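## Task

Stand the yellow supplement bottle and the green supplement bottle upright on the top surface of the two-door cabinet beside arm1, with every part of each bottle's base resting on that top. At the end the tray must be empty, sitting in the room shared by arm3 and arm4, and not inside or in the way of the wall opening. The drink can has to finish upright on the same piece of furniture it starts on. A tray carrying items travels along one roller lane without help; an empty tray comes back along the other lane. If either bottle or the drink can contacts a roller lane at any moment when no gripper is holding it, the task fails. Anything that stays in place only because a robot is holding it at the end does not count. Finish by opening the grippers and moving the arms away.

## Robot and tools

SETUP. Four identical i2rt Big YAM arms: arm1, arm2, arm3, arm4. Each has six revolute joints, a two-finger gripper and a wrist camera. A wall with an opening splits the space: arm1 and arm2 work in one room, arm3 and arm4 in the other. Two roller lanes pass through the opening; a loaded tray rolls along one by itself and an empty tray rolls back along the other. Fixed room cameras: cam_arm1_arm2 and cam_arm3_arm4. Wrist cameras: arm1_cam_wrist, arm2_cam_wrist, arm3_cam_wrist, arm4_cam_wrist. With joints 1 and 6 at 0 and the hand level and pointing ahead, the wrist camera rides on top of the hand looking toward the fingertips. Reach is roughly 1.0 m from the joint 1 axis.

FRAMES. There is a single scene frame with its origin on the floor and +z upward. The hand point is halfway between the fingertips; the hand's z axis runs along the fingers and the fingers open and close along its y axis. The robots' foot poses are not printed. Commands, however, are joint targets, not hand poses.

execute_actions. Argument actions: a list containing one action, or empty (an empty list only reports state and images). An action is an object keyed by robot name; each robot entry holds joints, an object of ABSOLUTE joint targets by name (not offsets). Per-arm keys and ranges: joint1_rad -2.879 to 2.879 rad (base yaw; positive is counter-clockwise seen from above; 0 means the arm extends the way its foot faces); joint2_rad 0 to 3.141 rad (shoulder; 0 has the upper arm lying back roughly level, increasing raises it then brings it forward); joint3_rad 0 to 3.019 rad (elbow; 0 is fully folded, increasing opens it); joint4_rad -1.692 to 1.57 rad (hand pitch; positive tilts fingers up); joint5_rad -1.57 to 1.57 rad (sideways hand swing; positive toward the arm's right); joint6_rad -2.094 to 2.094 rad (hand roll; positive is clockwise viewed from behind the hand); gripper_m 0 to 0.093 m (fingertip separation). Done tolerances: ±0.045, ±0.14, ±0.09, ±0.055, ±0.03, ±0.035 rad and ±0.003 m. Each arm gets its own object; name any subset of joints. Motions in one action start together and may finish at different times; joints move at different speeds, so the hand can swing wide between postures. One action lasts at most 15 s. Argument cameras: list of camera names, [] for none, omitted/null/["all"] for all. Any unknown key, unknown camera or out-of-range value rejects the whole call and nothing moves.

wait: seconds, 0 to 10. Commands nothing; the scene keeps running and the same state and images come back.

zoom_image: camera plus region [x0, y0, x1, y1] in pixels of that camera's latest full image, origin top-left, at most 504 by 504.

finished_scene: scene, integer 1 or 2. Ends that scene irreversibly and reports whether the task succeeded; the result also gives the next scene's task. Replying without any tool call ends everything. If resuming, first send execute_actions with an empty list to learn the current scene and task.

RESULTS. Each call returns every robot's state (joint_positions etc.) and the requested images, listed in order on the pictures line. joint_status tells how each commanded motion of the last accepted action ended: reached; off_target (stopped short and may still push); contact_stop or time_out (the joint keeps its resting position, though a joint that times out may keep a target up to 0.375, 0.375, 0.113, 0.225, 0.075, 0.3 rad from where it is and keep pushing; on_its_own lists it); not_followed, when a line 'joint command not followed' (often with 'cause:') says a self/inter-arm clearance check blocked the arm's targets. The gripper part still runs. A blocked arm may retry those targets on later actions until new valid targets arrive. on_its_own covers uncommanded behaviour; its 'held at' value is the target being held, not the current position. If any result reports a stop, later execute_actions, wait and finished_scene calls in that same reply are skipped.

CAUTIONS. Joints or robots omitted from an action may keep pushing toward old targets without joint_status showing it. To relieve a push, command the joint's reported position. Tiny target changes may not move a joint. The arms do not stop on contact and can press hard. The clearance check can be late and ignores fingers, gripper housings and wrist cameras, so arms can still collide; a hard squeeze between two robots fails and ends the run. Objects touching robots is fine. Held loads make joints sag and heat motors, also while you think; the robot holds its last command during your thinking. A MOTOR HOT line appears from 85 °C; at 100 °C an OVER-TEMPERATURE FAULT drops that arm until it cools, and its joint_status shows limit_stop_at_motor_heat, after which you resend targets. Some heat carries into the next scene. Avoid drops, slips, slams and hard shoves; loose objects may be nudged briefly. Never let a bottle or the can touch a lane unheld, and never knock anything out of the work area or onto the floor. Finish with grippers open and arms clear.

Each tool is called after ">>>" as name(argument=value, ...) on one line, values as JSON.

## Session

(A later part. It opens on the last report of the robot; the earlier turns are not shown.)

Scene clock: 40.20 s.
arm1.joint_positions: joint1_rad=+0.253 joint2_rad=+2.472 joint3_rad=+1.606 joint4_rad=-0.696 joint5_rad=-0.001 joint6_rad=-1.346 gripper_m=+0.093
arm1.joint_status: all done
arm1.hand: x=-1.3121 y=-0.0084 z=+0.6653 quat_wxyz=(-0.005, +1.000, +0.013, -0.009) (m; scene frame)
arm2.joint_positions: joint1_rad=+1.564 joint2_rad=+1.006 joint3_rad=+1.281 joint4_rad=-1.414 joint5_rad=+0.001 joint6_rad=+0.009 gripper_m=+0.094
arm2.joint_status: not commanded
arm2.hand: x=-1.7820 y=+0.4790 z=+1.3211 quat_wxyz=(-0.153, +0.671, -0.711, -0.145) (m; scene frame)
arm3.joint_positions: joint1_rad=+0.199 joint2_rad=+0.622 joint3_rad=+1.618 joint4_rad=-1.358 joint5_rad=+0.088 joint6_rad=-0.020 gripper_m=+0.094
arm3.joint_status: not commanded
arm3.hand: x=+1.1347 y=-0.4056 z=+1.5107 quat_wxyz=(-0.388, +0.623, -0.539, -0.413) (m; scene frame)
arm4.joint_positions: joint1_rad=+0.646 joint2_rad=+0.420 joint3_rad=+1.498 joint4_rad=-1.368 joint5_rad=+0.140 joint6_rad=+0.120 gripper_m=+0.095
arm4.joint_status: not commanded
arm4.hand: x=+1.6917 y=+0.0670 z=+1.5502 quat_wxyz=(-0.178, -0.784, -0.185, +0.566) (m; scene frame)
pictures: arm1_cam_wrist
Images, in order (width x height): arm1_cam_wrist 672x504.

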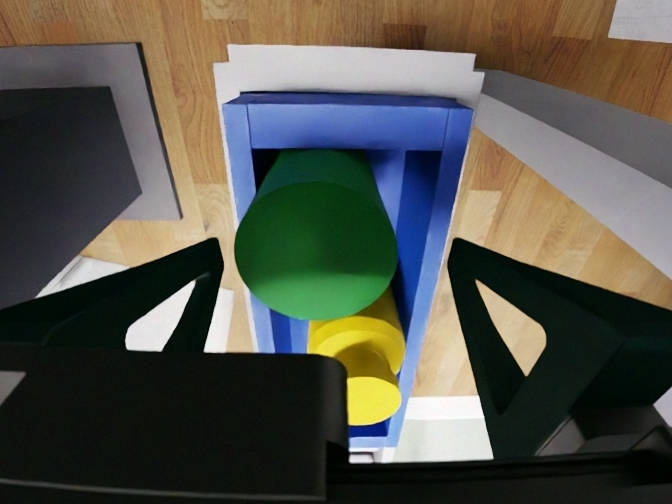

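>>> execute_actions(actions=[{"arm1":{"joints":{"joint2_rad":2.555,"joint4_rad":-0.635}}}], cameras=["arm1_cam_wrist"])

Scene clock: 41.53 s.
arm1.joint_positions: joint1_rad=+0.253 joint2_rad=+2.528 joint3_rad=+1.606 joint4_rad=-0.645 joint5_rad=-0.001 joint6_rad=-1.346 gripper_m=+0.093
arm1.joint_status: all done
arm1.hand: x=-1.3106 y=-0.0161 z=+0.6327 quat_wxyz=(-0.003, +1.000, +0.013, -0.008) (m; scene frame)
arm2.joint_positions: joint1_rad=+1.564 joint2_rad=+1.006 joint3_rad=+1.281 joint4_rad=-1.414 joint5_rad=+0.001 joint6_rad=+0.009 gripper_m=+0.094
arm2.joint_status: not commanded
arm2.hand: x=-1.7820 y=+0.4790 z=+1.3211 quat_wxyz=(-0.153, +0.671, -0.711, -0.145) (m; scene frame)
arm3.joint_positions: joint1_rad=+0.199 joint2_rad=+0.622 joint3_rad=+1.618 joint4_rad=-1.358 joint5_rad=+0.088 joint6_rad=-0.020 gripper_m=+0.094
arm3.joint_status: not commanded
arm3.hand: x=+1.1347 y=-0.4056 z=+1.5107 quat_wxyz=(-0.388, +0.623, -0.539, -0.413) (m; scene frame)
arm4.joint_positions: joint1_rad=+0.646 joint2_rad=+0.420 joint3_rad=+1.498 joint4_rad=-1.368 joint5_rad=+0.140 joint6_rad=+0.120 gripper_m=+0.095
arm4.joint_status: not commanded
arm4.hand: x=+1.6917 y=+0.0670 z=+1.5502 quat_wxyz=(-0.178, -0.784, -0.185, +0.566) (m; scene frame)
pictures: arm1_cam_wrist
Images, in order (width x height): arm1_cam_wrist 672x504.

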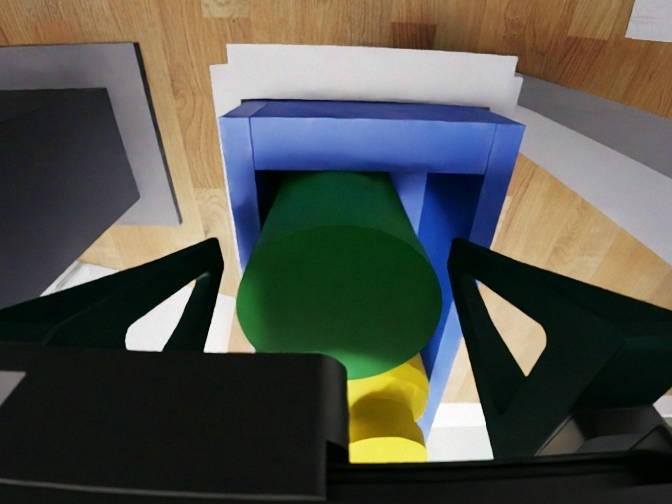

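>>> execute_actions(actions=[{"arm1":{"joints":{"joint2_rad":2.585,"joint3_rad":1.635,"joint4_rad":-0.62,"gripper_m":0.085}}}], cameras=["arm1_cam_wrist"])

>>> execute_actions(actions=[{"arm1":{"joints":{"gripper_m":0.03}}}], cameras=["arm1_cam_wrist"])

Scene clock: 43.27 s.
arm1.joint_positions: joint1_rad=+0.253 joint2_rad=+2.547 joint3_rad=+1.609 joint4_rad=-0.630 joint5_rad=-0.001 joint6_rad=-1.346 gripper_m=+0.085
arm1.joint_status: all done
arm1.hand: x=-1.3102 y=-0.0181 z=+0.6222 quat_wxyz=(-0.002, +1.000, +0.013, -0.008) (m; scene frame)
arm2.joint_positions: joint1_rad=+1.564 joint2_rad=+1.006 joint3_rad=+1.281 joint4_rad=-1.414 joint5_rad=+0.001 joint6_rad=+0.009 gripper_m=+0.094
arm2.joint_status: not commanded
arm2.hand: x=-1.7820 y=+0.4790 z=+1.3211 quat_wxyz=(-0.153, +0.671, -0.711, -0.145) (m; scene frame)
arm3.joint_positions: joint1_rad=+0.199 joint2_rad=+0.622 joint3_rad=+1.618 joint4_rad=-1.358 joint5_rad=+0.088 joint6_rad=-0.020 gripper_m=+0.094
arm3.joint_status: not commanded
arm3.hand: x=+1.1347 y=-0.4056 z=+1.5107 quat_wxyz=(-0.388, +0.623, -0.539, -0.413) (m; scene frame)
arm4.joint_positions: joint1_rad=+0.646 joint2_rad=+0.420 joint3_rad=+1.498 joint4_rad=-1.368 joint5_rad=+0.140 joint6_rad=+0.120 gripper_m=+0.095
arm4.joint_status: not commanded
arm4.hand: x=+1.6917 y=+0.0670 z=+1.5502 quat_wxyz=(-0.178, -0.784, -0.185, +0.566) (m; scene frame)
pictures: arm1_cam_wrist
Images, in order (width x height): arm1_cam_wrist 672x504.

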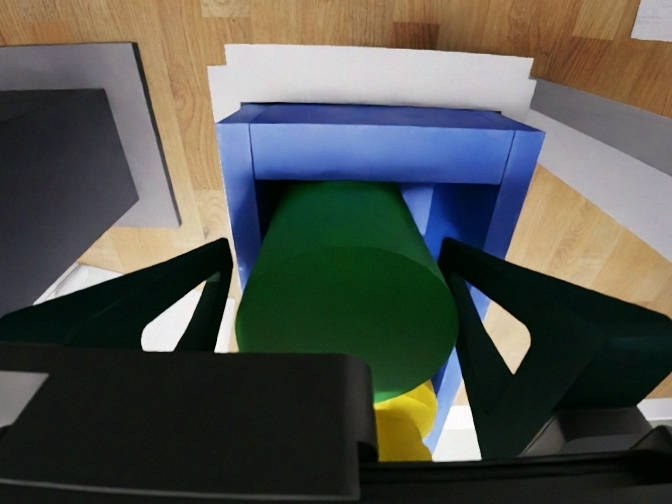

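Scene clock: 43.87 s.
arm1.joint_positions: joint1_rad=+0.253 joint2_rad=+2.547 joint3_rad=+1.610 joint4_rad=-0.627 joint5_rad=+0.000 joint6_rad=-1.346 gripper_m=+0.066
arm1.joint_status: gripper_m off_target (ended at +0.066, target +0.030)
arm1.hand: x=-1.3103 y=-0.0171 z=+0.6224 quat_wxyz=(-0.004, +1.000, +0.013, -0.008) (m; scene frame)
arm2.joint_positions: joint1_rad=+1.564 joint2_rad=+1.006 joint3_rad=+1.281 joint4_rad=-1.414 joint5_rad=+0.001 joint6_rad=+0.009 gripper_m=+0.094
arm2.joint_status: not commanded
arm2.hand: x=-1.7820 y=+0.4790 z=+1.3211 quat_wxyz=(-0.153, +0.671, -0.711, -0.145) (m; scene frame)
arm3.joint_positions: joint1_rad=+0.199 joint2_rad=+0.622 joint3_rad=+1.618 joint4_rad=-1.358 joint5_rad=+0.088 joint6_rad=-0.020 gripper_m=+0.094
arm3.joint_status: not commanded
arm3.hand: x=+1.1347 y=-0.4056 z=+1.5107 quat_wxyz=(-0.388, +0.623, -0.539, -0.413) (m; scene frame)
arm4.joint_positions: joint1_rad=+0.646 joint2_rad=+0.420 joint3_rad=+1.498 joint4_rad=-1.368 joint5_rad=+0.140 joint6_rad=+0.120 gripper_m=+0.095
arm4.joint_status: not commanded
arm4.hand: x=+1.6917 y=+0.0670 z=+1.5502 quat_wxyz=(-0.178, -0.784, -0.185, +0.566) (m; scene frame)
pictures: arm1_cam_wrist
Images, in order (width x height): arm1_cam_wrist 672x504.

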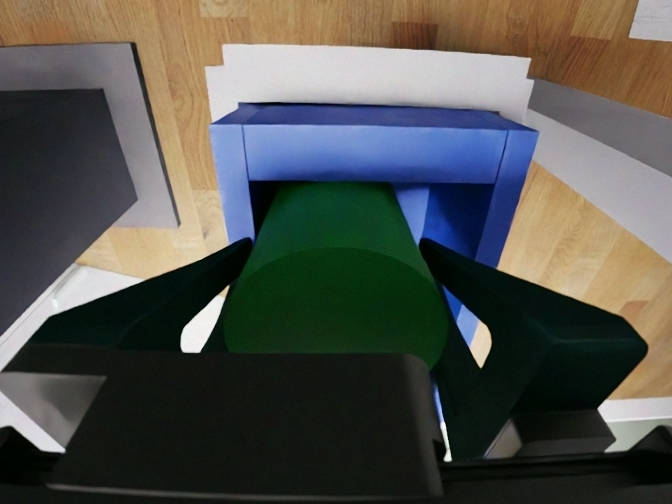

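Gripped. Lift.

>>> execute_actions(actions=[{"arm1":{"joints":{"joint2_rad":2.07,"joint3_rad":1.62,"joint4_rad":-1.1}}}], cameras=["arm1_cam_wrist"])

>>> execute_actions(actions=[{"arm1":{"joints":{"joint2_rad":1.7,"joint3_rad":1.68,"joint4_rad":-1.55}}}], cameras=[])

>>> execute_actions(actions=[{"arm1":{"joints":{"joint1_rad":-1.85,"joint6_rad":0}}}], cameras=["arm1_cam_wrist","cam_arm1_arm2"])

Scene clock: 47.47 s.
arm1.joint_positions: joint1_rad=+0.253 joint2_rad=+2.058 joint3_rad=+1.609 joint4_rad=-1.092 joint5_rad=+0.001 joint6_rad=-1.346 gripper_m=+0.066
arm1.joint_status: all done
arm1.hand: x=-1.3082 y=-0.0082 z=+0.9114 quat_wxyz=(-0.015, +1.000, +0.013, -0.010) (m; scene frame)
arm2.joint_positions: joint1_rad=+1.564 joint2_rad=+1.006 joint3_rad=+1.281 joint4_rad=-1.414 joint5_rad=+0.001 joint6_rad=+0.009 gripper_m=+0.094
arm2.joint_status: not commanded
arm2.hand: x=-1.7820 y=+0.4790 z=+1.3211 quat_wxyz=(-0.153, +0.671, -0.711, -0.145) (m; scene frame)
arm3.joint_positions: joint1_rad=+0.199 joint2_rad=+0.622 joint3_rad=+1.618 joint4_rad=-1.358 joint5_rad=+0.088 joint6_rad=-0.020 gripper_m=+0.094
arm3.joint_status: not commanded
arm3.hand: x=+1.1347 y=-0.4056 z=+1.5107 quat_wxyz=(-0.388, +0.623, -0.539, -0.413) (m; scene frame)
arm4.joint_positions: joint1_rad=+0.646 joint2_rad=+0.420 joint3_rad=+1.498 joint4_rad=-1.368 joint5_rad=+0.140 joint6_rad=+0.120 gripper_m=+0.095
arm4.joint_status: not commanded
arm4.hand: x=+1.6917 y=+0.0670 z=+1.5502 quat_wxyz=(-0.178, -0.784, -0.185, +0.566) (m; scene frame)
pictures: arm1_cam_wrist
Images, in order (width x height): arm1_cam_wrist 672x504.

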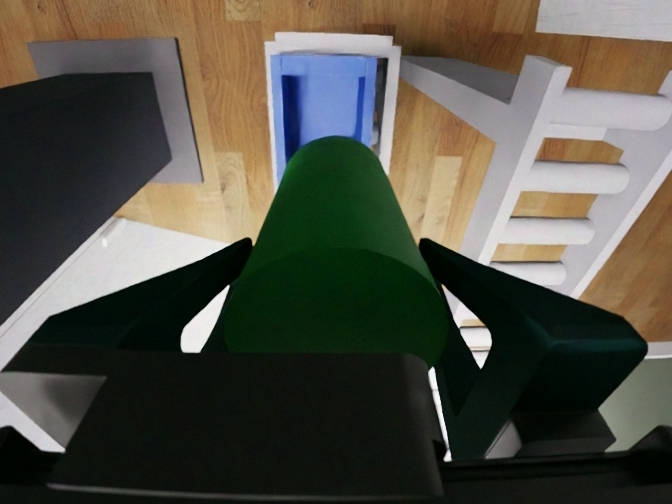

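Scene clock: 48.93 s.
arm1.joint_positions: joint1_rad=+0.253 joint2_rad=+1.692 joint3_rad=+1.662 joint4_rad=-1.543 joint5_rad=+0.001 joint6_rad=-1.346 gripper_m=+0.066
arm1.joint_status: all done
arm1.hand: x=-1.2815 y=-0.0999 z=+1.1301 quat_wxyz=(+0.001, +1.000, +0.013, -0.006) (m; scene frame)
arm2.joint_positions: joint1_rad=+1.564 joint2_rad=+1.006 joint3_rad=+1.281 joint4_rad=-1.414 joint5_rad=+0.001 joint6_rad=+0.009 gripper_m=+0.094
arm2.joint_status: not commanded
arm2.hand: x=-1.7820 y=+0.4790 z=+1.3211 quat_wxyz=(-0.153, +0.671, -0.711, -0.145) (m; scene frame)
arm3.joint_positions: joint1_rad=+0.199 joint2_rad=+0.622 joint3_rad=+1.618 joint4_rad=-1.358 joint5_rad=+0.088 joint6_rad=-0.020 gripper_m=+0.094
arm3.joint_status: not commanded
arm3.hand: x=+1.1347 y=-0.4056 z=+1.5107 quat_wxyz=(-0.388, +0.623, -0.539, -0.413) (m; scene frame)
arm4.joint_positions: joint1_rad=+0.646 joint2_rad=+0.420 joint3_rad=+1.498 joint4_rad=-1.368 joint5_rad=+0.140 joint6_rad=+0.120 gripper_m=+0.095
arm4.joint_status: not commanded
arm4.hand: x=+1.6917 y=+0.0670 z=+1.5502 quat_wxyz=(-0.178, -0.784, -0.185, +0.566) (m; scene frame)
pictures: none
No camera images: the call's "cameras" was empty. Leave "cameras" out to get every camera's image.

Scene clock: 51.07 s.
arm1.joint_positions: joint1_rad=-1.857 joint2_rad=+1.702 joint3_rad=+1.662 joint4_rad=-1.543 joint5_rad=+0.001 joint6_rad=-0.010 gripper_m=+0.066
arm1.joint_status: all done
arm1.hand: x=-0.6584 y=-0.7479 z=+1.1152 quat_wxyz=(+0.014, -0.139, -0.990, +0.000) (m; scene frame)
arm2.joint_positions: joint1_rad=+1.564 joint2_rad=+1.006 joint3_rad=+1.281 joint4_rad=-1.414 joint5_rad=+0.001 joint6_rad=+0.009 gripper_m=+0.094
arm2.joint_status: not commanded
arm2.hand: x=-1.7820 y=+0.4790 z=+1.3211 quat_wxyz=(-0.153, +0.671, -0.711, -0.145) (m; scene frame)
arm3.joint_positions: joint1_rad=+0.199 joint2_rad=+0.622 joint3_rad=+1.618 joint4_rad=-1.358 joint5_rad=+0.088 joint6_rad=-0.020 gripper_m=+0.094
arm3.joint_status: not commanded
arm3.hand: x=+1.1347 y=-0.4056 z=+1.5107 quat_wxyz=(-0.388, +0.623, -0.539, -0.413) (m; scene frame)
arm4.joint_positions: joint1_rad=+0.646 joint2_rad=+0.420 joint3_rad=+1.498 joint4_rad=-1.368 joint5_rad=+0.140 joint6_rad=+0.120 gripper_m=+0.095
arm4.joint_status: not commanded
arm4.hand: x=+1.6917 y=+0.0670 z=+1.5502 quat_wxyz=(-0.178, -0.784, -0.185, +0.566) (m; scene frame)
pictures: arm1_cam_wrist, cam_arm1_arm2
Images, in order (width x height): arm1_cam_wrist 672x504, cam_arm1_arm2 672x504.

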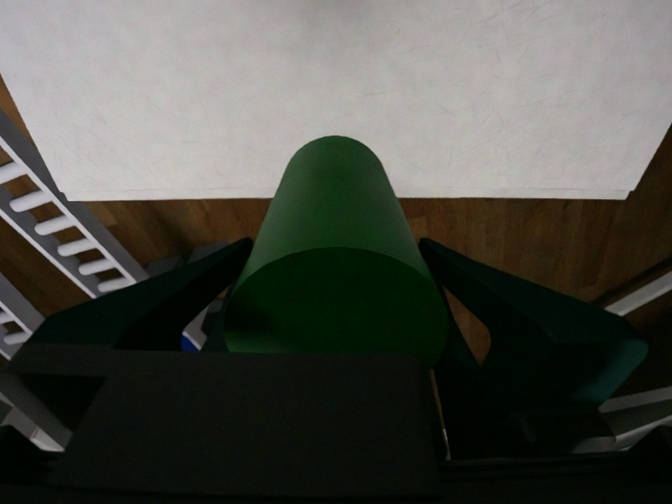

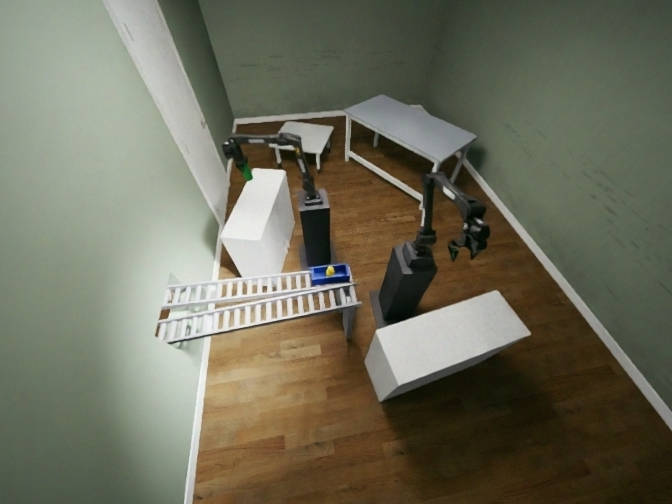

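>>> execute_actions(actions=[{"arm1":{"joints":{"joint1_rad":-2.08,"joint2_rad":1.94,"joint3_rad":1.50,"joint4_rad":-1.10}}}], cameras=["arm1_cam_wrist","cam_arm1_arm2"])

Scene clock: 53.30 s.
arm1.joint_positions: joint1_rad=-2.089 joint2_rad=+1.978 joint3_rad=+1.468 joint4_rad=-1.108 joint5_rad=+0.001 joint6_rad=-0.009 gripper_m=+0.066
arm1.joint_status: all done
arm1.hand: x=-0.6755 y=-0.8771 z=+0.8989 quat_wxyz=(+0.030, -0.253, -0.967, -0.004) (m; scene frame)
arm2.joint_positions: joint1_rad=+1.564 joint2_rad=+1.006 joint3_rad=+1.281 joint4_rad=-1.414 joint5_rad=+0.001 joint6_rad=+0.009 gripper_m=+0.094
arm2.joint_status: not commanded
arm2.hand: x=-1.7820 y=+0.4790 z=+1.3211 quat_wxyz=(-0.153, +0.671, -0.711, -0.145) (m; scene frame)
arm3.joint_positions: joint1_rad=+0.199 joint2_rad=+0.622 joint3_rad=+1.618 joint4_rad=-1.358 joint5_rad=+0.088 joint6_rad=-0.020 gripper_m=+0.094
arm3.joint_status: not commanded
arm3.hand: x=+1.1347 y=-0.4056 z=+1.5107 quat_wxyz=(-0.388, +0.623, -0.539, -0.413) (m; scene frame)
arm4.joint_positions: joint1_rad=+0.646 joint2_rad=+0.420 joint3_rad=+1.498 joint4_rad=-1.368 joint5_rad=+0.140 joint6_rad=+0.120 gripper_m=+0.095
arm4.joint_status: not commanded
arm4.hand: x=+1.6917 y=+0.0670 z=+1.5502 quat_wxyz=(-0.178, -0.784, -0.185, +0.566) (m; scene frame)
pictures: arm1_cam_wrist, cam_arm1_arm2
Images, in order (width x height): arm1_cam_wrist 672x504, cam_arm1_arm2 672x504.

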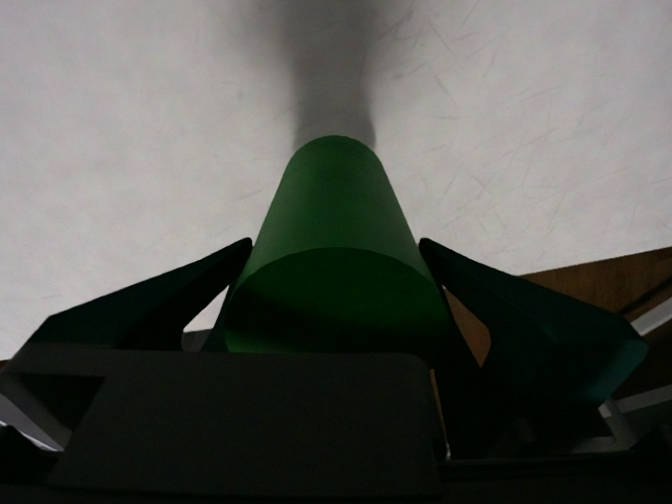

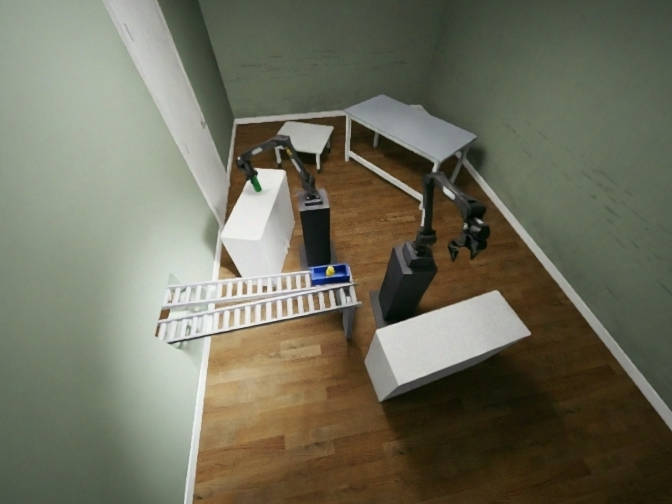

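>>> execute_actions(actions=[{"arm1":{"joints":{"joint2_rad":1.99,"joint4_rad":-1.04}}}], cameras=["arm1_cam_wrist","cam_arm1_arm2"])

Scene clock: 54.27 s.
arm1.joint_positions: joint1_rad=-2.089 joint2_rad=+1.978 joint3_rad=+1.468 joint4_rad=-1.050 joint5_rad=+0.001 joint6_rad=-0.009 gripper_m=+0.066
arm1.joint_status: all done
arm1.hand: x=-0.6632 y=-0.8841 z=+0.8984 quat_wxyz=(+0.002, -0.253, -0.967, +0.004) (m; scene frame)
arm2.joint_positions: joint1_rad=+1.564 joint2_rad=+1.006 joint3_rad=+1.281 joint4_rad=-1.414 joint5_rad=+0.001 joint6_rad=+0.009 gripper_m=+0.094
arm2.joint_status: not commanded
arm2.hand: x=-1.7820 y=+0.4790 z=+1.3211 quat_wxyz=(-0.153, +0.671, -0.711, -0.145) (m; scene frame)
arm3.joint_positions: joint1_rad=+0.199 joint2_rad=+0.622 joint3_rad=+1.618 joint4_rad=-1.358 joint5_rad=+0.088 joint6_rad=-0.020 gripper_m=+0.094
arm3.joint_status: not commanded
arm3.hand: x=+1.1347 y=-0.4056 z=+1.5107 quat_wxyz=(-0.388, +0.623, -0.539, -0.413) (m; scene frame)
arm4.joint_positions: joint1_rad=+0.646 joint2_rad=+0.420 joint3_rad=+1.498 joint4_rad=-1.368 joint5_rad=+0.140 joint6_rad=+0.120 gripper_m=+0.095
arm4.joint_status: not commanded
arm4.hand: x=+1.6917 y=+0.0670 z=+1.5502 quat_wxyz=(-0.178, -0.784, -0.185, +0.566) (m; scene frame)
pictures: arm1_cam_wrist, cam_arm1_arm2
Images, in order (width x height): arm1_cam_wrist 672x504, cam_arm1_arm2 672x504.

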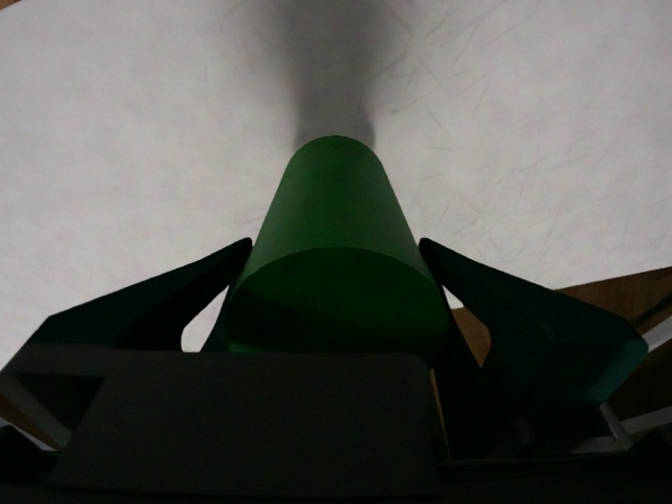

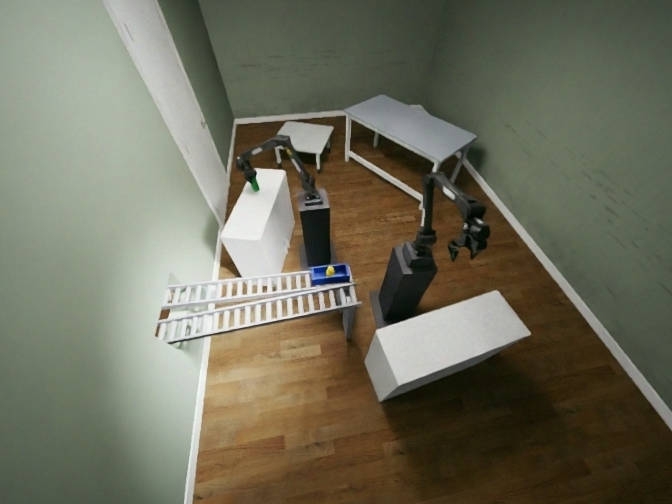

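>>> execute_actions(actions=[{"arm1":{"joints":{"joint2_rad":2.01,"joint3_rad":1.44,"joint4_rad":-1.0}}}], cameras=["arm1_cam_wrist","cam_arm1_arm2"])

Scene clock: 55.53 s.
arm1.joint_positions: joint1_rad=-2.089 joint2_rad=+1.994 joint3_rad=+1.431 joint4_rad=-1.010 joint5_rad=+0.001 joint6_rad=-0.009 gripper_m=+0.066
arm1.joint_status: all done
arm1.hand: x=-0.6707 y=-0.8800 z=+0.8779 quat_wxyz=(+0.008, -0.253, -0.967, +0.002) (m; scene frame)
arm2.joint_positions: joint1_rad=+1.564 joint2_rad=+1.006 joint3_rad=+1.281 joint4_rad=-1.414 joint5_rad=+0.001 joint6_rad=+0.009 gripper_m=+0.094
arm2.joint_status: not commanded
arm2.hand: x=-1.7820 y=+0.4790 z=+1.3211 quat_wxyz=(-0.153, +0.671, -0.711, -0.145) (m; scene frame)
arm3.joint_positions: joint1_rad=+0.199 joint2_rad=+0.622 joint3_rad=+1.618 joint4_rad=-1.358 joint5_rad=+0.088 joint6_rad=-0.020 gripper_m=+0.094
arm3.joint_status: not commanded
arm3.hand: x=+1.1347 y=-0.4056 z=+1.5107 quat_wxyz=(-0.388, +0.623, -0.539, -0.413) (m; scene frame)
arm4.joint_positions: joint1_rad=+0.646 joint2_rad=+0.420 joint3_rad=+1.498 joint4_rad=-1.368 joint5_rad=+0.140 joint6_rad=+0.120 gripper_m=+0.095
arm4.joint_status: not commanded
arm4.hand: x=+1.6917 y=+0.0670 z=+1.5502 quat_wxyz=(-0.178, -0.784, -0.185, +0.566) (m; scene frame)
pictures: arm1_cam_wrist, cam_arm1_arm2
Images, in order (width x height): arm1_cam_wrist 672x504, cam_arm1_arm2 672x504.

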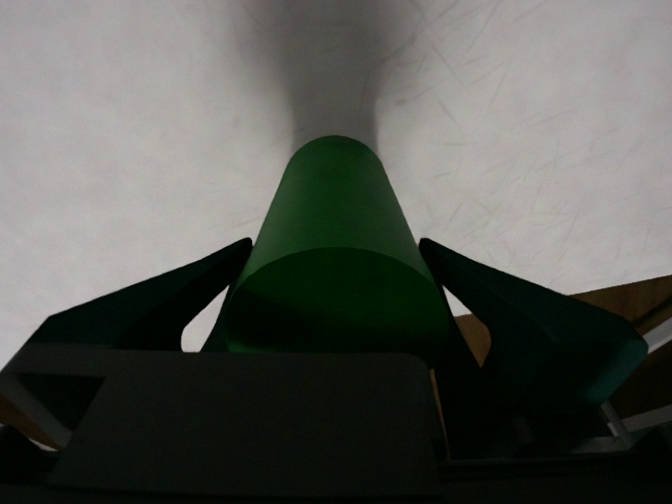

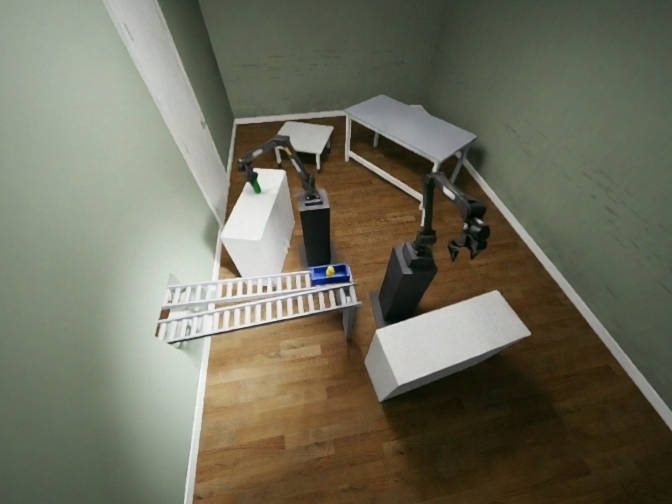

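>>> execute_actions(actions=[])

>>> execute_actions(actions=[{"arm1":{"joints":{"joint2_rad":2.03,"joint3_rad":1.42,"joint4_rad":-0.97}}}], cameras=["arm1_cam_wrist","cam_arm1_arm2"])

Scene clock: 58.40 s.
arm1.joint_positions: joint1_rad=-2.089 joint2_rad=+1.994 joint3_rad=+1.431 joint4_rad=-1.010 joint5_rad=+0.001 joint6_rad=-0.009 gripper_m=+0.066
arm1.joint_status: all done
arm1.hand: x=-0.6707 y=-0.8800 z=+0.8779 quat_wxyz=(+0.008, -0.253, -0.967, +0.002) (m; scene frame)
arm2.joint_positions: joint1_rad=+1.564 joint2_rad=+1.006 joint3_rad=+1.281 joint4_rad=-1.414 joint5_rad=+0.001 joint6_rad=+0.009 gripper_m=+0.094
arm2.joint_status: not commanded
arm2.hand: x=-1.7820 y=+0.4790 z=+1.3211 quat_wxyz=(-0.153, +0.671, -0.711, -0.145) (m; scene frame)
arm3.joint_positions: joint1_rad=+0.199 joint2_rad=+0.622 joint3_rad=+1.618 joint4_rad=-1.358 joint5_rad=+0.088 joint6_rad=-0.020 gripper_m=+0.094
arm3.joint_status: not commanded
arm3.hand: x=+1.1347 y=-0.4056 z=+1.5107 quat_wxyz=(-0.388, +0.623, -0.539, -0.413) (m; scene frame)
arm4.joint_positions: joint1_rad=+0.646 joint2_rad=+0.420 joint3_rad=+1.498 joint4_rad=-1.368 joint5_rad=+0.140 joint6_rad=+0.120 gripper_m=+0.095
arm4.joint_status: not commanded
arm4.hand: x=+1.6917 y=+0.0670 z=+1.5502 quat_wxyz=(-0.178, -0.784, -0.185, +0.566) (m; scene frame)
pictures: arm1_cam_wrist, arm2_cam_wrist, arm3_cam_wrist, arm4_cam_wrist, cam_arm1_arm2, cam_arm3_arm4
Images, in order (width x height): arm1_cam_wrist 672x504, arm2_cam_wrist 672x504, arm3_cam_wrist 672x504, arm4_cam_wrist 672x504, cam_arm1_arm2 672x504, cam_arm3_arm4 672x504.

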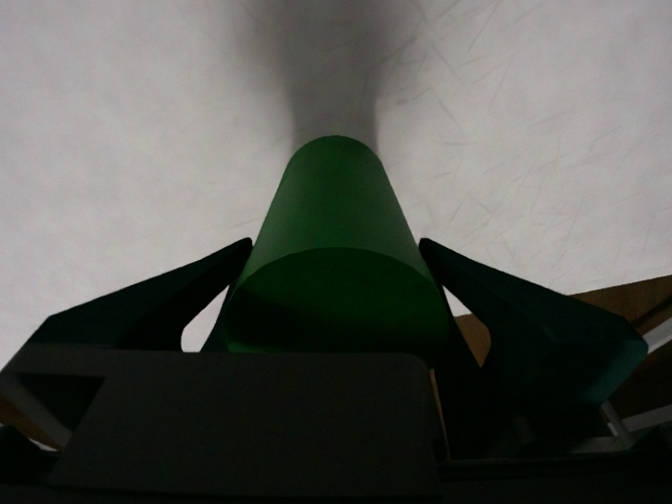

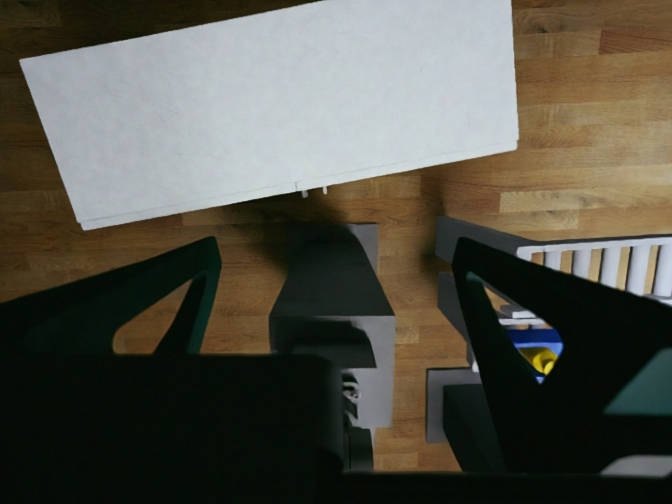

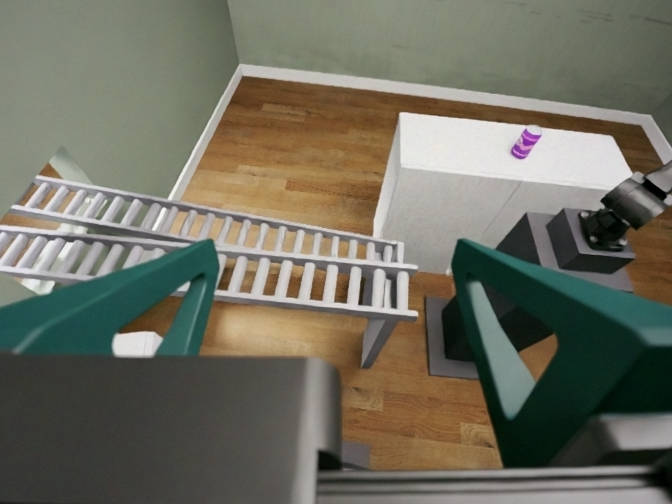

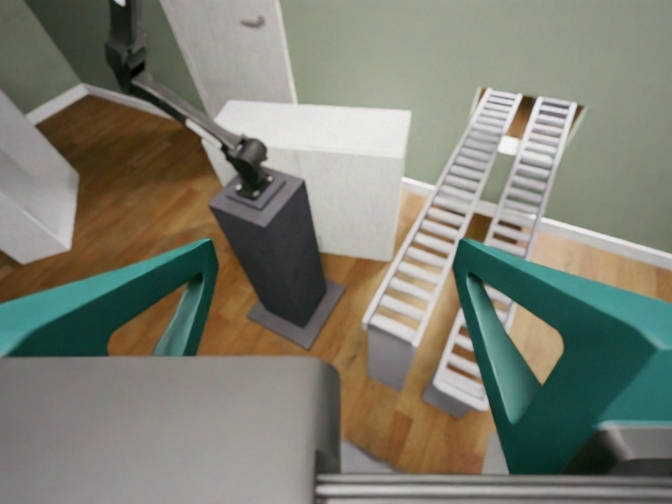

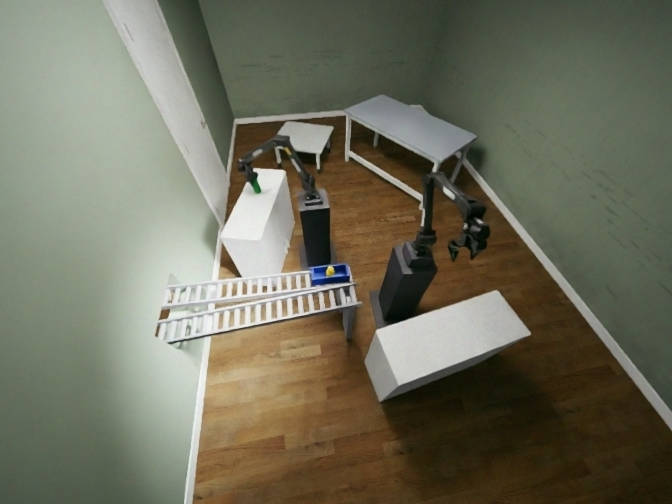

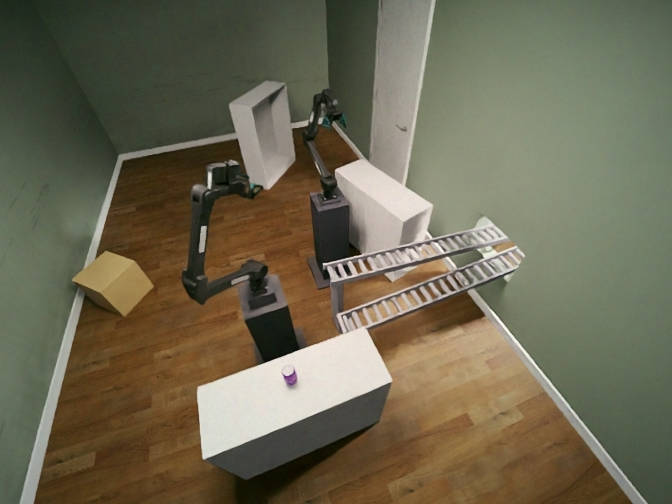

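Scene clock: 59.17 s.
arm1.joint_positions: joint1_rad=-2.089 joint2_rad=+2.011 joint3_rad=+1.413 joint4_rad=-0.979 joint5_rad=+0.001 joint6_rad=-0.009 gripper_m=+0.066
arm1.joint_status: all done
arm1.hand: x=-0.6737 y=-0.8783 z=+0.8628 quat_wxyz=(+0.011, -0.253, -0.967, +0.001) (m; scene frame)
arm2.joint_positions: joint1_rad=+1.564 joint2_rad=+1.006 joint3_rad=+1.281 joint4_rad=-1.414 joint5_rad=+0.001 joint6_rad=+0.009 gripper_m=+0.094
arm2.joint_status: not commanded
arm2.hand: x=-1.7820 y=+0.4790 z=+1.3211 quat_wxyz=(-0.153, +0.671, -0.711, -0.145) (m; scene frame)
arm3.joint_positions: joint1_rad=+0.199 joint2_rad=+0.622 joint3_rad=+1.618 joint4_rad=-1.358 joint5_rad=+0.088 joint6_rad=-0.020 gripper_m=+0.094
arm3.joint_status: not commanded
arm3.hand: x=+1.1347 y=-0.4056 z=+1.5107 quat_wxyz=(-0.388, +0.623, -0.539, -0.413) (m; scene frame)
arm4.joint_positions: joint1_rad=+0.646 joint2_rad=+0.420 joint3_rad=+1.498 joint4_rad=-1.368 joint5_rad=+0.140 joint6_rad=+0.120 gripper_m=+0.095
arm4.joint_status: not commanded
arm4.hand: x=+1.6917 y=+0.0670 z=+1.5502 quat_wxyz=(-0.178, -0.784, -0.185, +0.566) (m; scene frame)
pictures: arm1_cam_wrist, cam_arm1_arm2
Images, in order (width x height): arm1_cam_wrist 672x504, cam_arm1_arm2 672x504.

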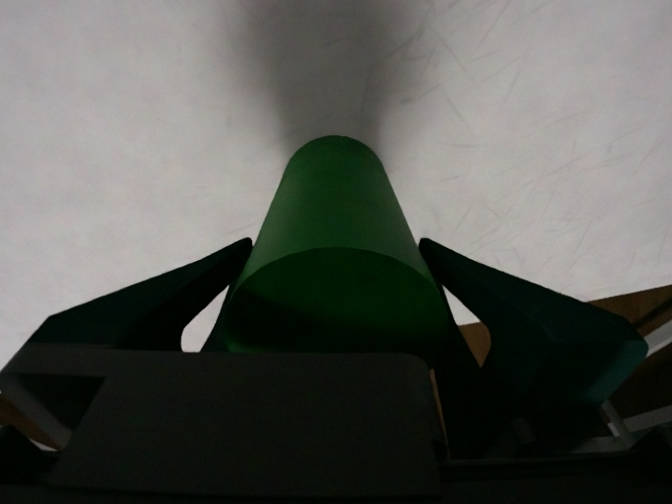

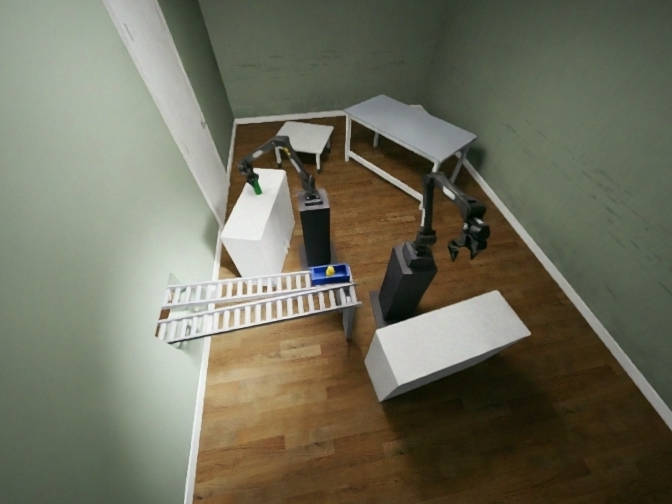

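>>> execute_actions(actions=[{"arm1":{"joints":{"joint2_rad":2.05,"joint3_rad":1.39,"joint4_rad":-0.93}}}], cameras=["arm1_cam_wrist","cam_arm1_arm2"])

>>> zoom_image(camera="cam_arm1_arm2", region=[200,120,340,230])

Scene clock: 60.30 s.
arm1.joint_positions: joint1_rad=-2.089 joint2_rad=+2.011 joint3_rad=+1.406 joint4_rad=-0.947 joint5_rad=+0.001 joint6_rad=-0.009 gripper_m=+0.066
arm1.joint_status: all done
arm1.hand: x=-0.6697 y=-0.8807 z=+0.8606 quat_wxyz=(-0.002, -0.253, -0.967, +0.005) (m; scene frame)
arm2.joint_positions: joint1_rad=+1.564 joint2_rad=+1.006 joint3_rad=+1.281 joint4_rad=-1.414 joint5_rad=+0.001 joint6_rad=+0.009 gripper_m=+0.094
arm2.joint_status: not commanded
arm2.hand: x=-1.7820 y=+0.4790 z=+1.3211 quat_wxyz=(-0.153, +0.671, -0.711, -0.145) (m; scene frame)
arm3.joint_positions: joint1_rad=+0.199 joint2_rad=+0.622 joint3_rad=+1.618 joint4_rad=-1.358 joint5_rad=+0.088 joint6_rad=-0.020 gripper_m=+0.094
arm3.joint_status: not commanded
arm3.hand: x=+1.1347 y=-0.4056 z=+1.5107 quat_wxyz=(-0.388, +0.623, -0.539, -0.413) (m; scene frame)
arm4.joint_positions: joint1_rad=+0.646 joint2_rad=+0.420 joint3_rad=+1.498 joint4_rad=-1.368 joint5_rad=+0.140 joint6_rad=+0.120 gripper_m=+0.095
arm4.joint_status: not commanded
arm4.hand: x=+1.6917 y=+0.0670 z=+1.5502 quat_wxyz=(-0.178, -0.784, -0.185, +0.566) (m; scene frame)
pictures: arm1_cam_wrist, cam_arm1_arm2
Images, in order (width x height): arm1_cam_wrist 672x504, cam_arm1_arm2 672x504.

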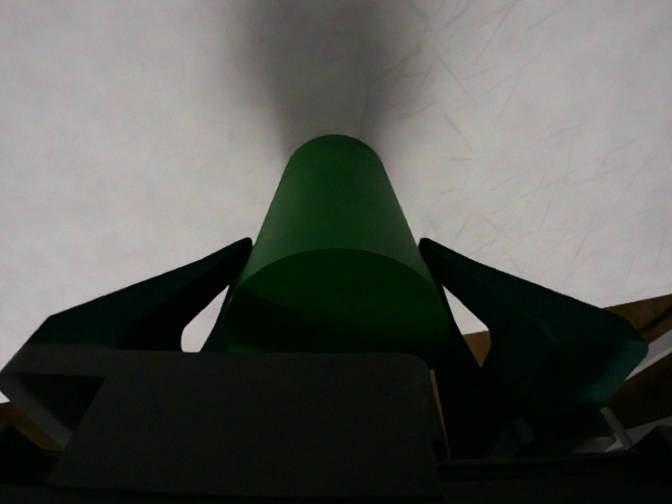

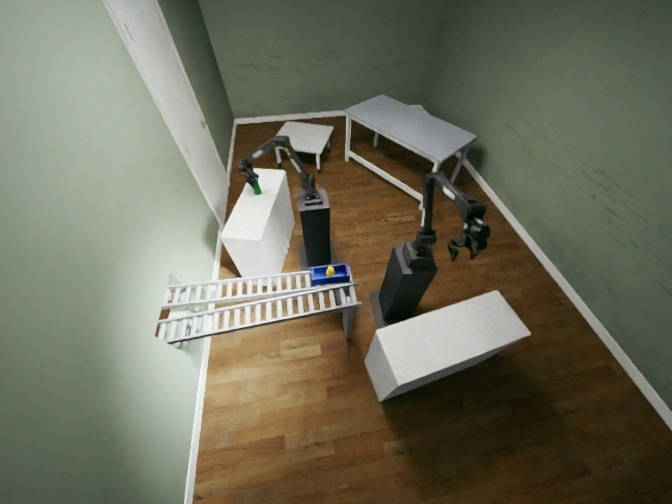

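Region (200, 120, 340, 230) of cam_arm1_arm2's 672x504 image, scaled by 3.600, with more detail than that image has; it fills the top 396 rows of this view, and the rest is white.

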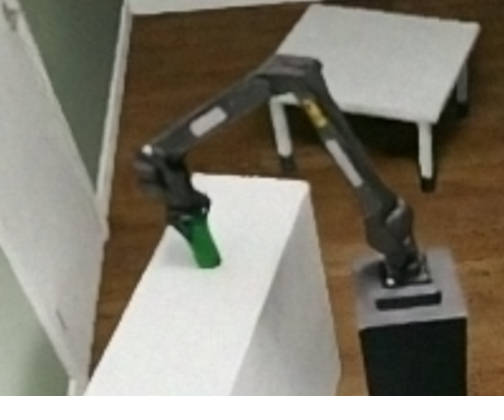

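>>> execute_actions(actions=[{"arm1":{"joints":{"joint2_rad":2.015,"gripper_m":0.092}}}], cameras=["arm1_cam_wrist"])

>>> execute_actions(actions=[{"arm1":{"joints":{"joint2_rad":1.7,"joint3_rad":1.62,"joint4_rad":-1.49}}}], cameras=["arm1_cam_wrist","cam_arm1_arm2"])

Scene clock: 61.63 s.
arm1.joint_positions: joint1_rad=-2.089 joint2_rad=+2.010 joint3_rad=+1.388 joint4_rad=-0.941 joint5_rad=+0.001 joint6_rad=-0.009 gripper_m=+0.092
arm1.joint_status: all done
arm1.hand: x=-0.6753 y=-0.8775 z=+0.8558 quat_wxyz=(+0.003, -0.253, -0.967, +0.003) (m; scene frame)
arm2.joint_positions: joint1_rad=+1.564 joint2_rad=+1.006 joint3_rad=+1.281 joint4_rad=-1.414 joint5_rad=+0.001 joint6_rad=+0.009 gripper_m=+0.094
arm2.joint_status: not commanded
arm2.hand: x=-1.7820 y=+0.4790 z=+1.3211 quat_wxyz=(-0.153, +0.671, -0.711, -0.145) (m; scene frame)
arm3.joint_positions: joint1_rad=+0.199 joint2_rad=+0.622 joint3_rad=+1.618 joint4_rad=-1.358 joint5_rad=+0.088 joint6_rad=-0.020 gripper_m=+0.094
arm3.joint_status: not commanded
arm3.hand: x=+1.1347 y=-0.4056 z=+1.5107 quat_wxyz=(-0.388, +0.623, -0.539, -0.413) (m; scene frame)
arm4.joint_positions: joint1_rad=+0.646 joint2_rad=+0.420 joint3_rad=+1.498 joint4_rad=-1.368 joint5_rad=+0.140 joint6_rad=+0.120 gripper_m=+0.095
arm4.joint_status: not commanded
arm4.hand: x=+1.6917 y=+0.0670 z=+1.5502 quat_wxyz=(-0.178, -0.784, -0.185, +0.566) (m; scene frame)
pictures: arm1_cam_wrist
Images, in order (width x height): arm1_cam_wrist 672x504.

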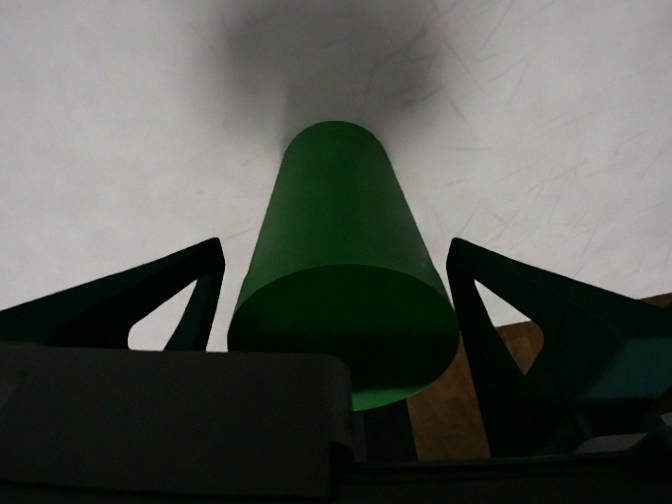

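Scene clock: 63.07 s.
arm1.joint_positions: joint1_rad=-2.089 joint2_rad=+1.683 joint3_rad=+1.615 joint4_rad=-1.480 joint5_rad=+0.001 joint6_rad=-0.009 gripper_m=+0.092
arm1.joint_status: all done
arm1.hand: x=-0.7051 y=-0.8585 z=+1.1074 quat_wxyz=(-0.003, -0.253, -0.967, +0.005) (m; scene frame)
arm2.joint_positions: joint1_rad=+1.564 joint2_rad=+1.006 joint3_rad=+1.281 joint4_rad=-1.414 joint5_rad=+0.001 joint6_rad=+0.009 gripper_m=+0.094
arm2.joint_status: not commanded
arm2.hand: x=-1.7820 y=+0.4790 z=+1.3211 quat_wxyz=(-0.153, +0.671, -0.711, -0.145) (m; scene frame)
arm3.joint_positions: joint1_rad=+0.199 joint2_rad=+0.622 joint3_rad=+1.618 joint4_rad=-1.358 joint5_rad=+0.088 joint6_rad=-0.020 gripper_m=+0.094
arm3.joint_status: not commanded
arm3.hand: x=+1.1347 y=-0.4056 z=+1.5107 quat_wxyz=(-0.388, +0.623, -0.539, -0.413) (m; scene frame)
arm4.joint_positions: joint1_rad=+0.646 joint2_rad=+0.420 joint3_rad=+1.498 joint4_rad=-1.368 joint5_rad=+0.140 joint6_rad=+0.120 gripper_m=+0.095
arm4.joint_status: not commanded
arm4.hand: x=+1.6917 y=+0.0670 z=+1.5502 quat_wxyz=(-0.178, -0.784, -0.185, +0.566) (m; scene frame)
pictures: arm1_cam_wrist, cam_arm1_arm2
Images, in order (width x height): arm1_cam_wrist 672x504, cam_arm1_arm2 672x504.

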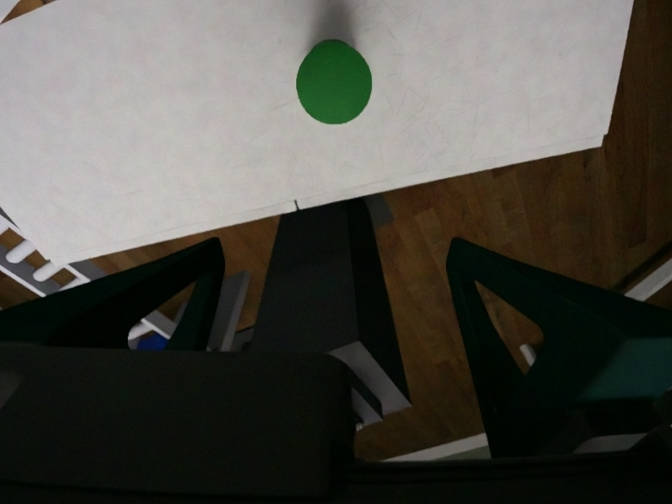

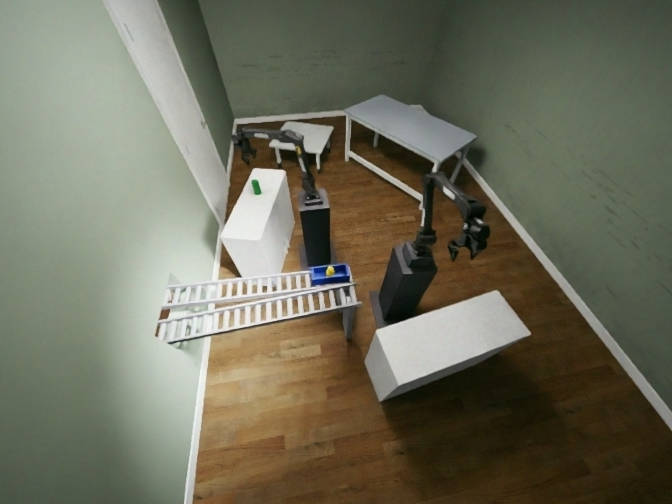

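>>> execute_actions(actions=[{"arm1":{"joints":{"joint1_rad":0.07,"joint6_rad":-1.49,"gripper_m":0.08,"joint3_rad":1.68,"joint4_rad":-1.55}}}], cameras=[])

>>> execute_actions(actions=[{"arm1":{"joints":{"joint2_rad":2.3,"joint3_rad":1.61,"joint4_rad":-0.86}}}], cameras=["arm1_cam_wrist"])

Scene clock: 65.87 s.
arm1.joint_positions: joint1_rad=+0.074 joint2_rad=+1.687 joint3_rad=+1.641 joint4_rad=-1.541 joint5_rad=-0.001 joint6_rad=-1.480 gripper_m=+0.080
arm1.joint_status: all done
arm1.hand: x=-1.1907 y=-0.0907 z=+1.1234 quat_wxyz=(+0.007, +1.000, -0.009, -0.007) (m; scene frame)
arm2.joint_positions: joint1_rad=+1.564 joint2_rad=+1.006 joint3_rad=+1.281 joint4_rad=-1.414 joint5_rad=+0.001 joint6_rad=+0.009 gripper_m=+0.094
arm2.joint_status: not commanded
arm2.hand: x=-1.7820 y=+0.4790 z=+1.3211 quat_wxyz=(-0.153, +0.671, -0.711, -0.145) (m; scene frame)
arm3.joint_positions: joint1_rad=+0.199 joint2_rad=+0.622 joint3_rad=+1.618 joint4_rad=-1.358 joint5_rad=+0.088 joint6_rad=-0.020 gripper_m=+0.094
arm3.joint_status: not commanded
arm3.hand: x=+1.1347 y=-0.4056 z=+1.5107 quat_wxyz=(-0.388, +0.623, -0.539, -0.413) (m; scene frame)
arm4.joint_positions: joint1_rad=+0.646 joint2_rad=+0.420 joint3_rad=+1.498 joint4_rad=-1.368 joint5_rad=+0.140 joint6_rad=+0.120 gripper_m=+0.095
arm4.joint_status: not commanded
arm4.hand: x=+1.6917 y=+0.0670 z=+1.5502 quat_wxyz=(-0.178, -0.784, -0.185, +0.566) (m; scene frame)
pictures: none
No camera images: the call's "cameras" was empty. Leave "cameras" out to get every camera's image.

Scene clock: 67.27 s.
arm1.joint_positions: joint1_rad=+0.074 joint2_rad=+2.321 joint3_rad=+1.587 joint4_rad=-0.870 joint5_rad=-0.001 joint6_rad=-1.480 gripper_m=+0.080
arm1.joint_status: all done
arm1.hand: x=-1.2031 y=+0.0037 z=+0.7476 quat_wxyz=(+0.016, +1.000, -0.009, -0.007) (m; scene frame)
arm2.joint_positions: joint1_rad=+1.564 joint2_rad=+1.006 joint3_rad=+1.281 joint4_rad=-1.414 joint5_rad=+0.001 joint6_rad=+0.009 gripper_m=+0.094
arm2.joint_status: not commanded
arm2.hand: x=-1.7820 y=+0.4790 z=+1.3211 quat_wxyz=(-0.153, +0.671, -0.711, -0.145) (m; scene frame)
arm3.joint_positions: joint1_rad=+0.199 joint2_rad=+0.622 joint3_rad=+1.618 joint4_rad=-1.358 joint5_rad=+0.088 joint6_rad=-0.020 gripper_m=+0.094
arm3.joint_status: not commanded
arm3.hand: x=+1.1347 y=-0.4056 z=+1.5107 quat_wxyz=(-0.388, +0.623, -0.539, -0.413) (m; scene frame)
arm4.joint_positions: joint1_rad=+0.646 joint2_rad=+0.420 joint3_rad=+1.498 joint4_rad=-1.368 joint5_rad=+0.140 joint6_rad=+0.120 gripper_m=+0.095
arm4.joint_status: not commanded
arm4.hand: x=+1.6917 y=+0.0670 z=+1.5502 quat_wxyz=(-0.178, -0.784, -0.185, +0.566) (m; scene frame)
pictures: arm1_cam_wrist
Images, in order (width x height): arm1_cam_wrist 672x504.

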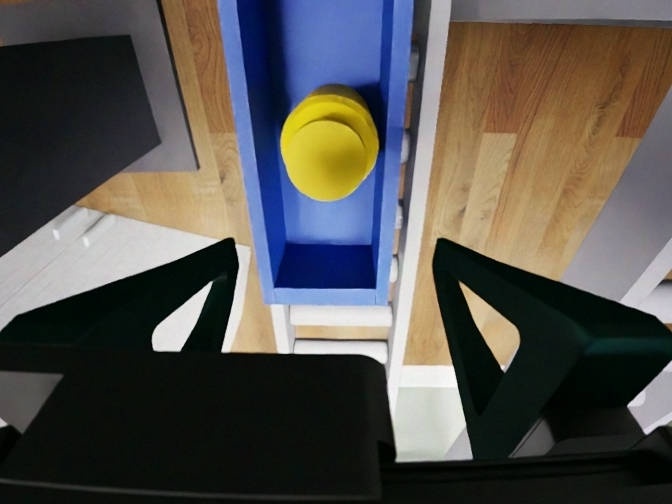

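>>> execute_actions(actions=[{"arm1":{"joints":{"joint6_rad":0.07,"gripper_m":0.085,"joint1_rad":0.08,"joint2_rad":2.4,"joint3_rad":1.6,"joint4_rad":-0.77}}}], cameras=["arm1_cam_wrist"])

Scene clock: 72.07 s.
arm1.joint_positions: joint1_rad=+0.074 joint2_rad=+2.372 joint3_rad=+1.587 joint4_rad=-0.780 joint5_rad=-0.001 joint6_rad=+0.059 gripper_m=+0.085
arm1.joint_status: all done
arm1.hand: x=-1.2041 y=+0.0113 z=+0.7178 quat_wxyz=(+0.003, +0.712, -0.703, -0.008) (m; scene frame)
arm2.joint_positions: joint1_rad=+1.564 joint2_rad=+1.006 joint3_rad=+1.281 joint4_rad=-1.414 joint5_rad=+0.001 joint6_rad=+0.009 gripper_m=+0.094
arm2.joint_status: not commanded
arm2.hand: x=-1.7820 y=+0.4790 z=+1.3211 quat_wxyz=(-0.153, +0.671, -0.711, -0.145) (m; scene frame)
arm3.joint_positions: joint1_rad=+0.199 joint2_rad=+0.622 joint3_rad=+1.618 joint4_rad=-1.358 joint5_rad=+0.088 joint6_rad=-0.020 gripper_m=+0.094
arm3.joint_status: not commanded
arm3.hand: x=+1.1347 y=-0.4056 z=+1.5107 quat_wxyz=(-0.388, +0.623, -0.539, -0.413) (m; scene frame)
arm4.joint_positions: joint1_rad=+0.646 joint2_rad=+0.420 joint3_rad=+1.498 joint4_rad=-1.368 joint5_rad=+0.140 joint6_rad=+0.120 gripper_m=+0.095
arm4.joint_status: not commanded
arm4.hand: x=+1.6917 y=+0.0670 z=+1.5502 quat_wxyz=(-0.178, -0.784, -0.185, +0.566) (m; scene frame)
pictures: arm1_cam_wrist
Images, in order (width x height): arm1_cam_wrist 672x504.

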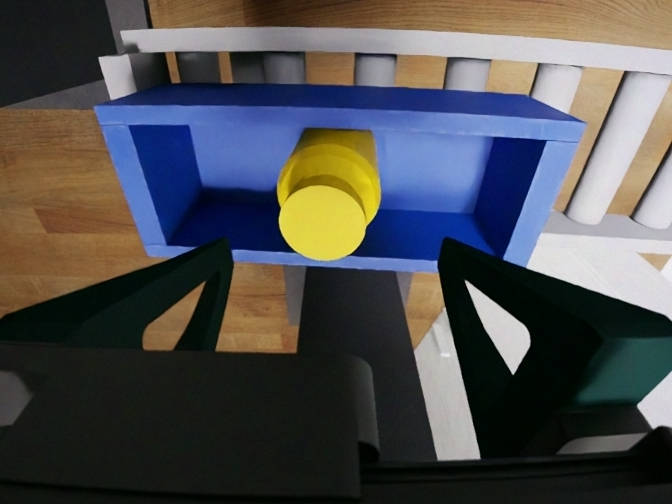

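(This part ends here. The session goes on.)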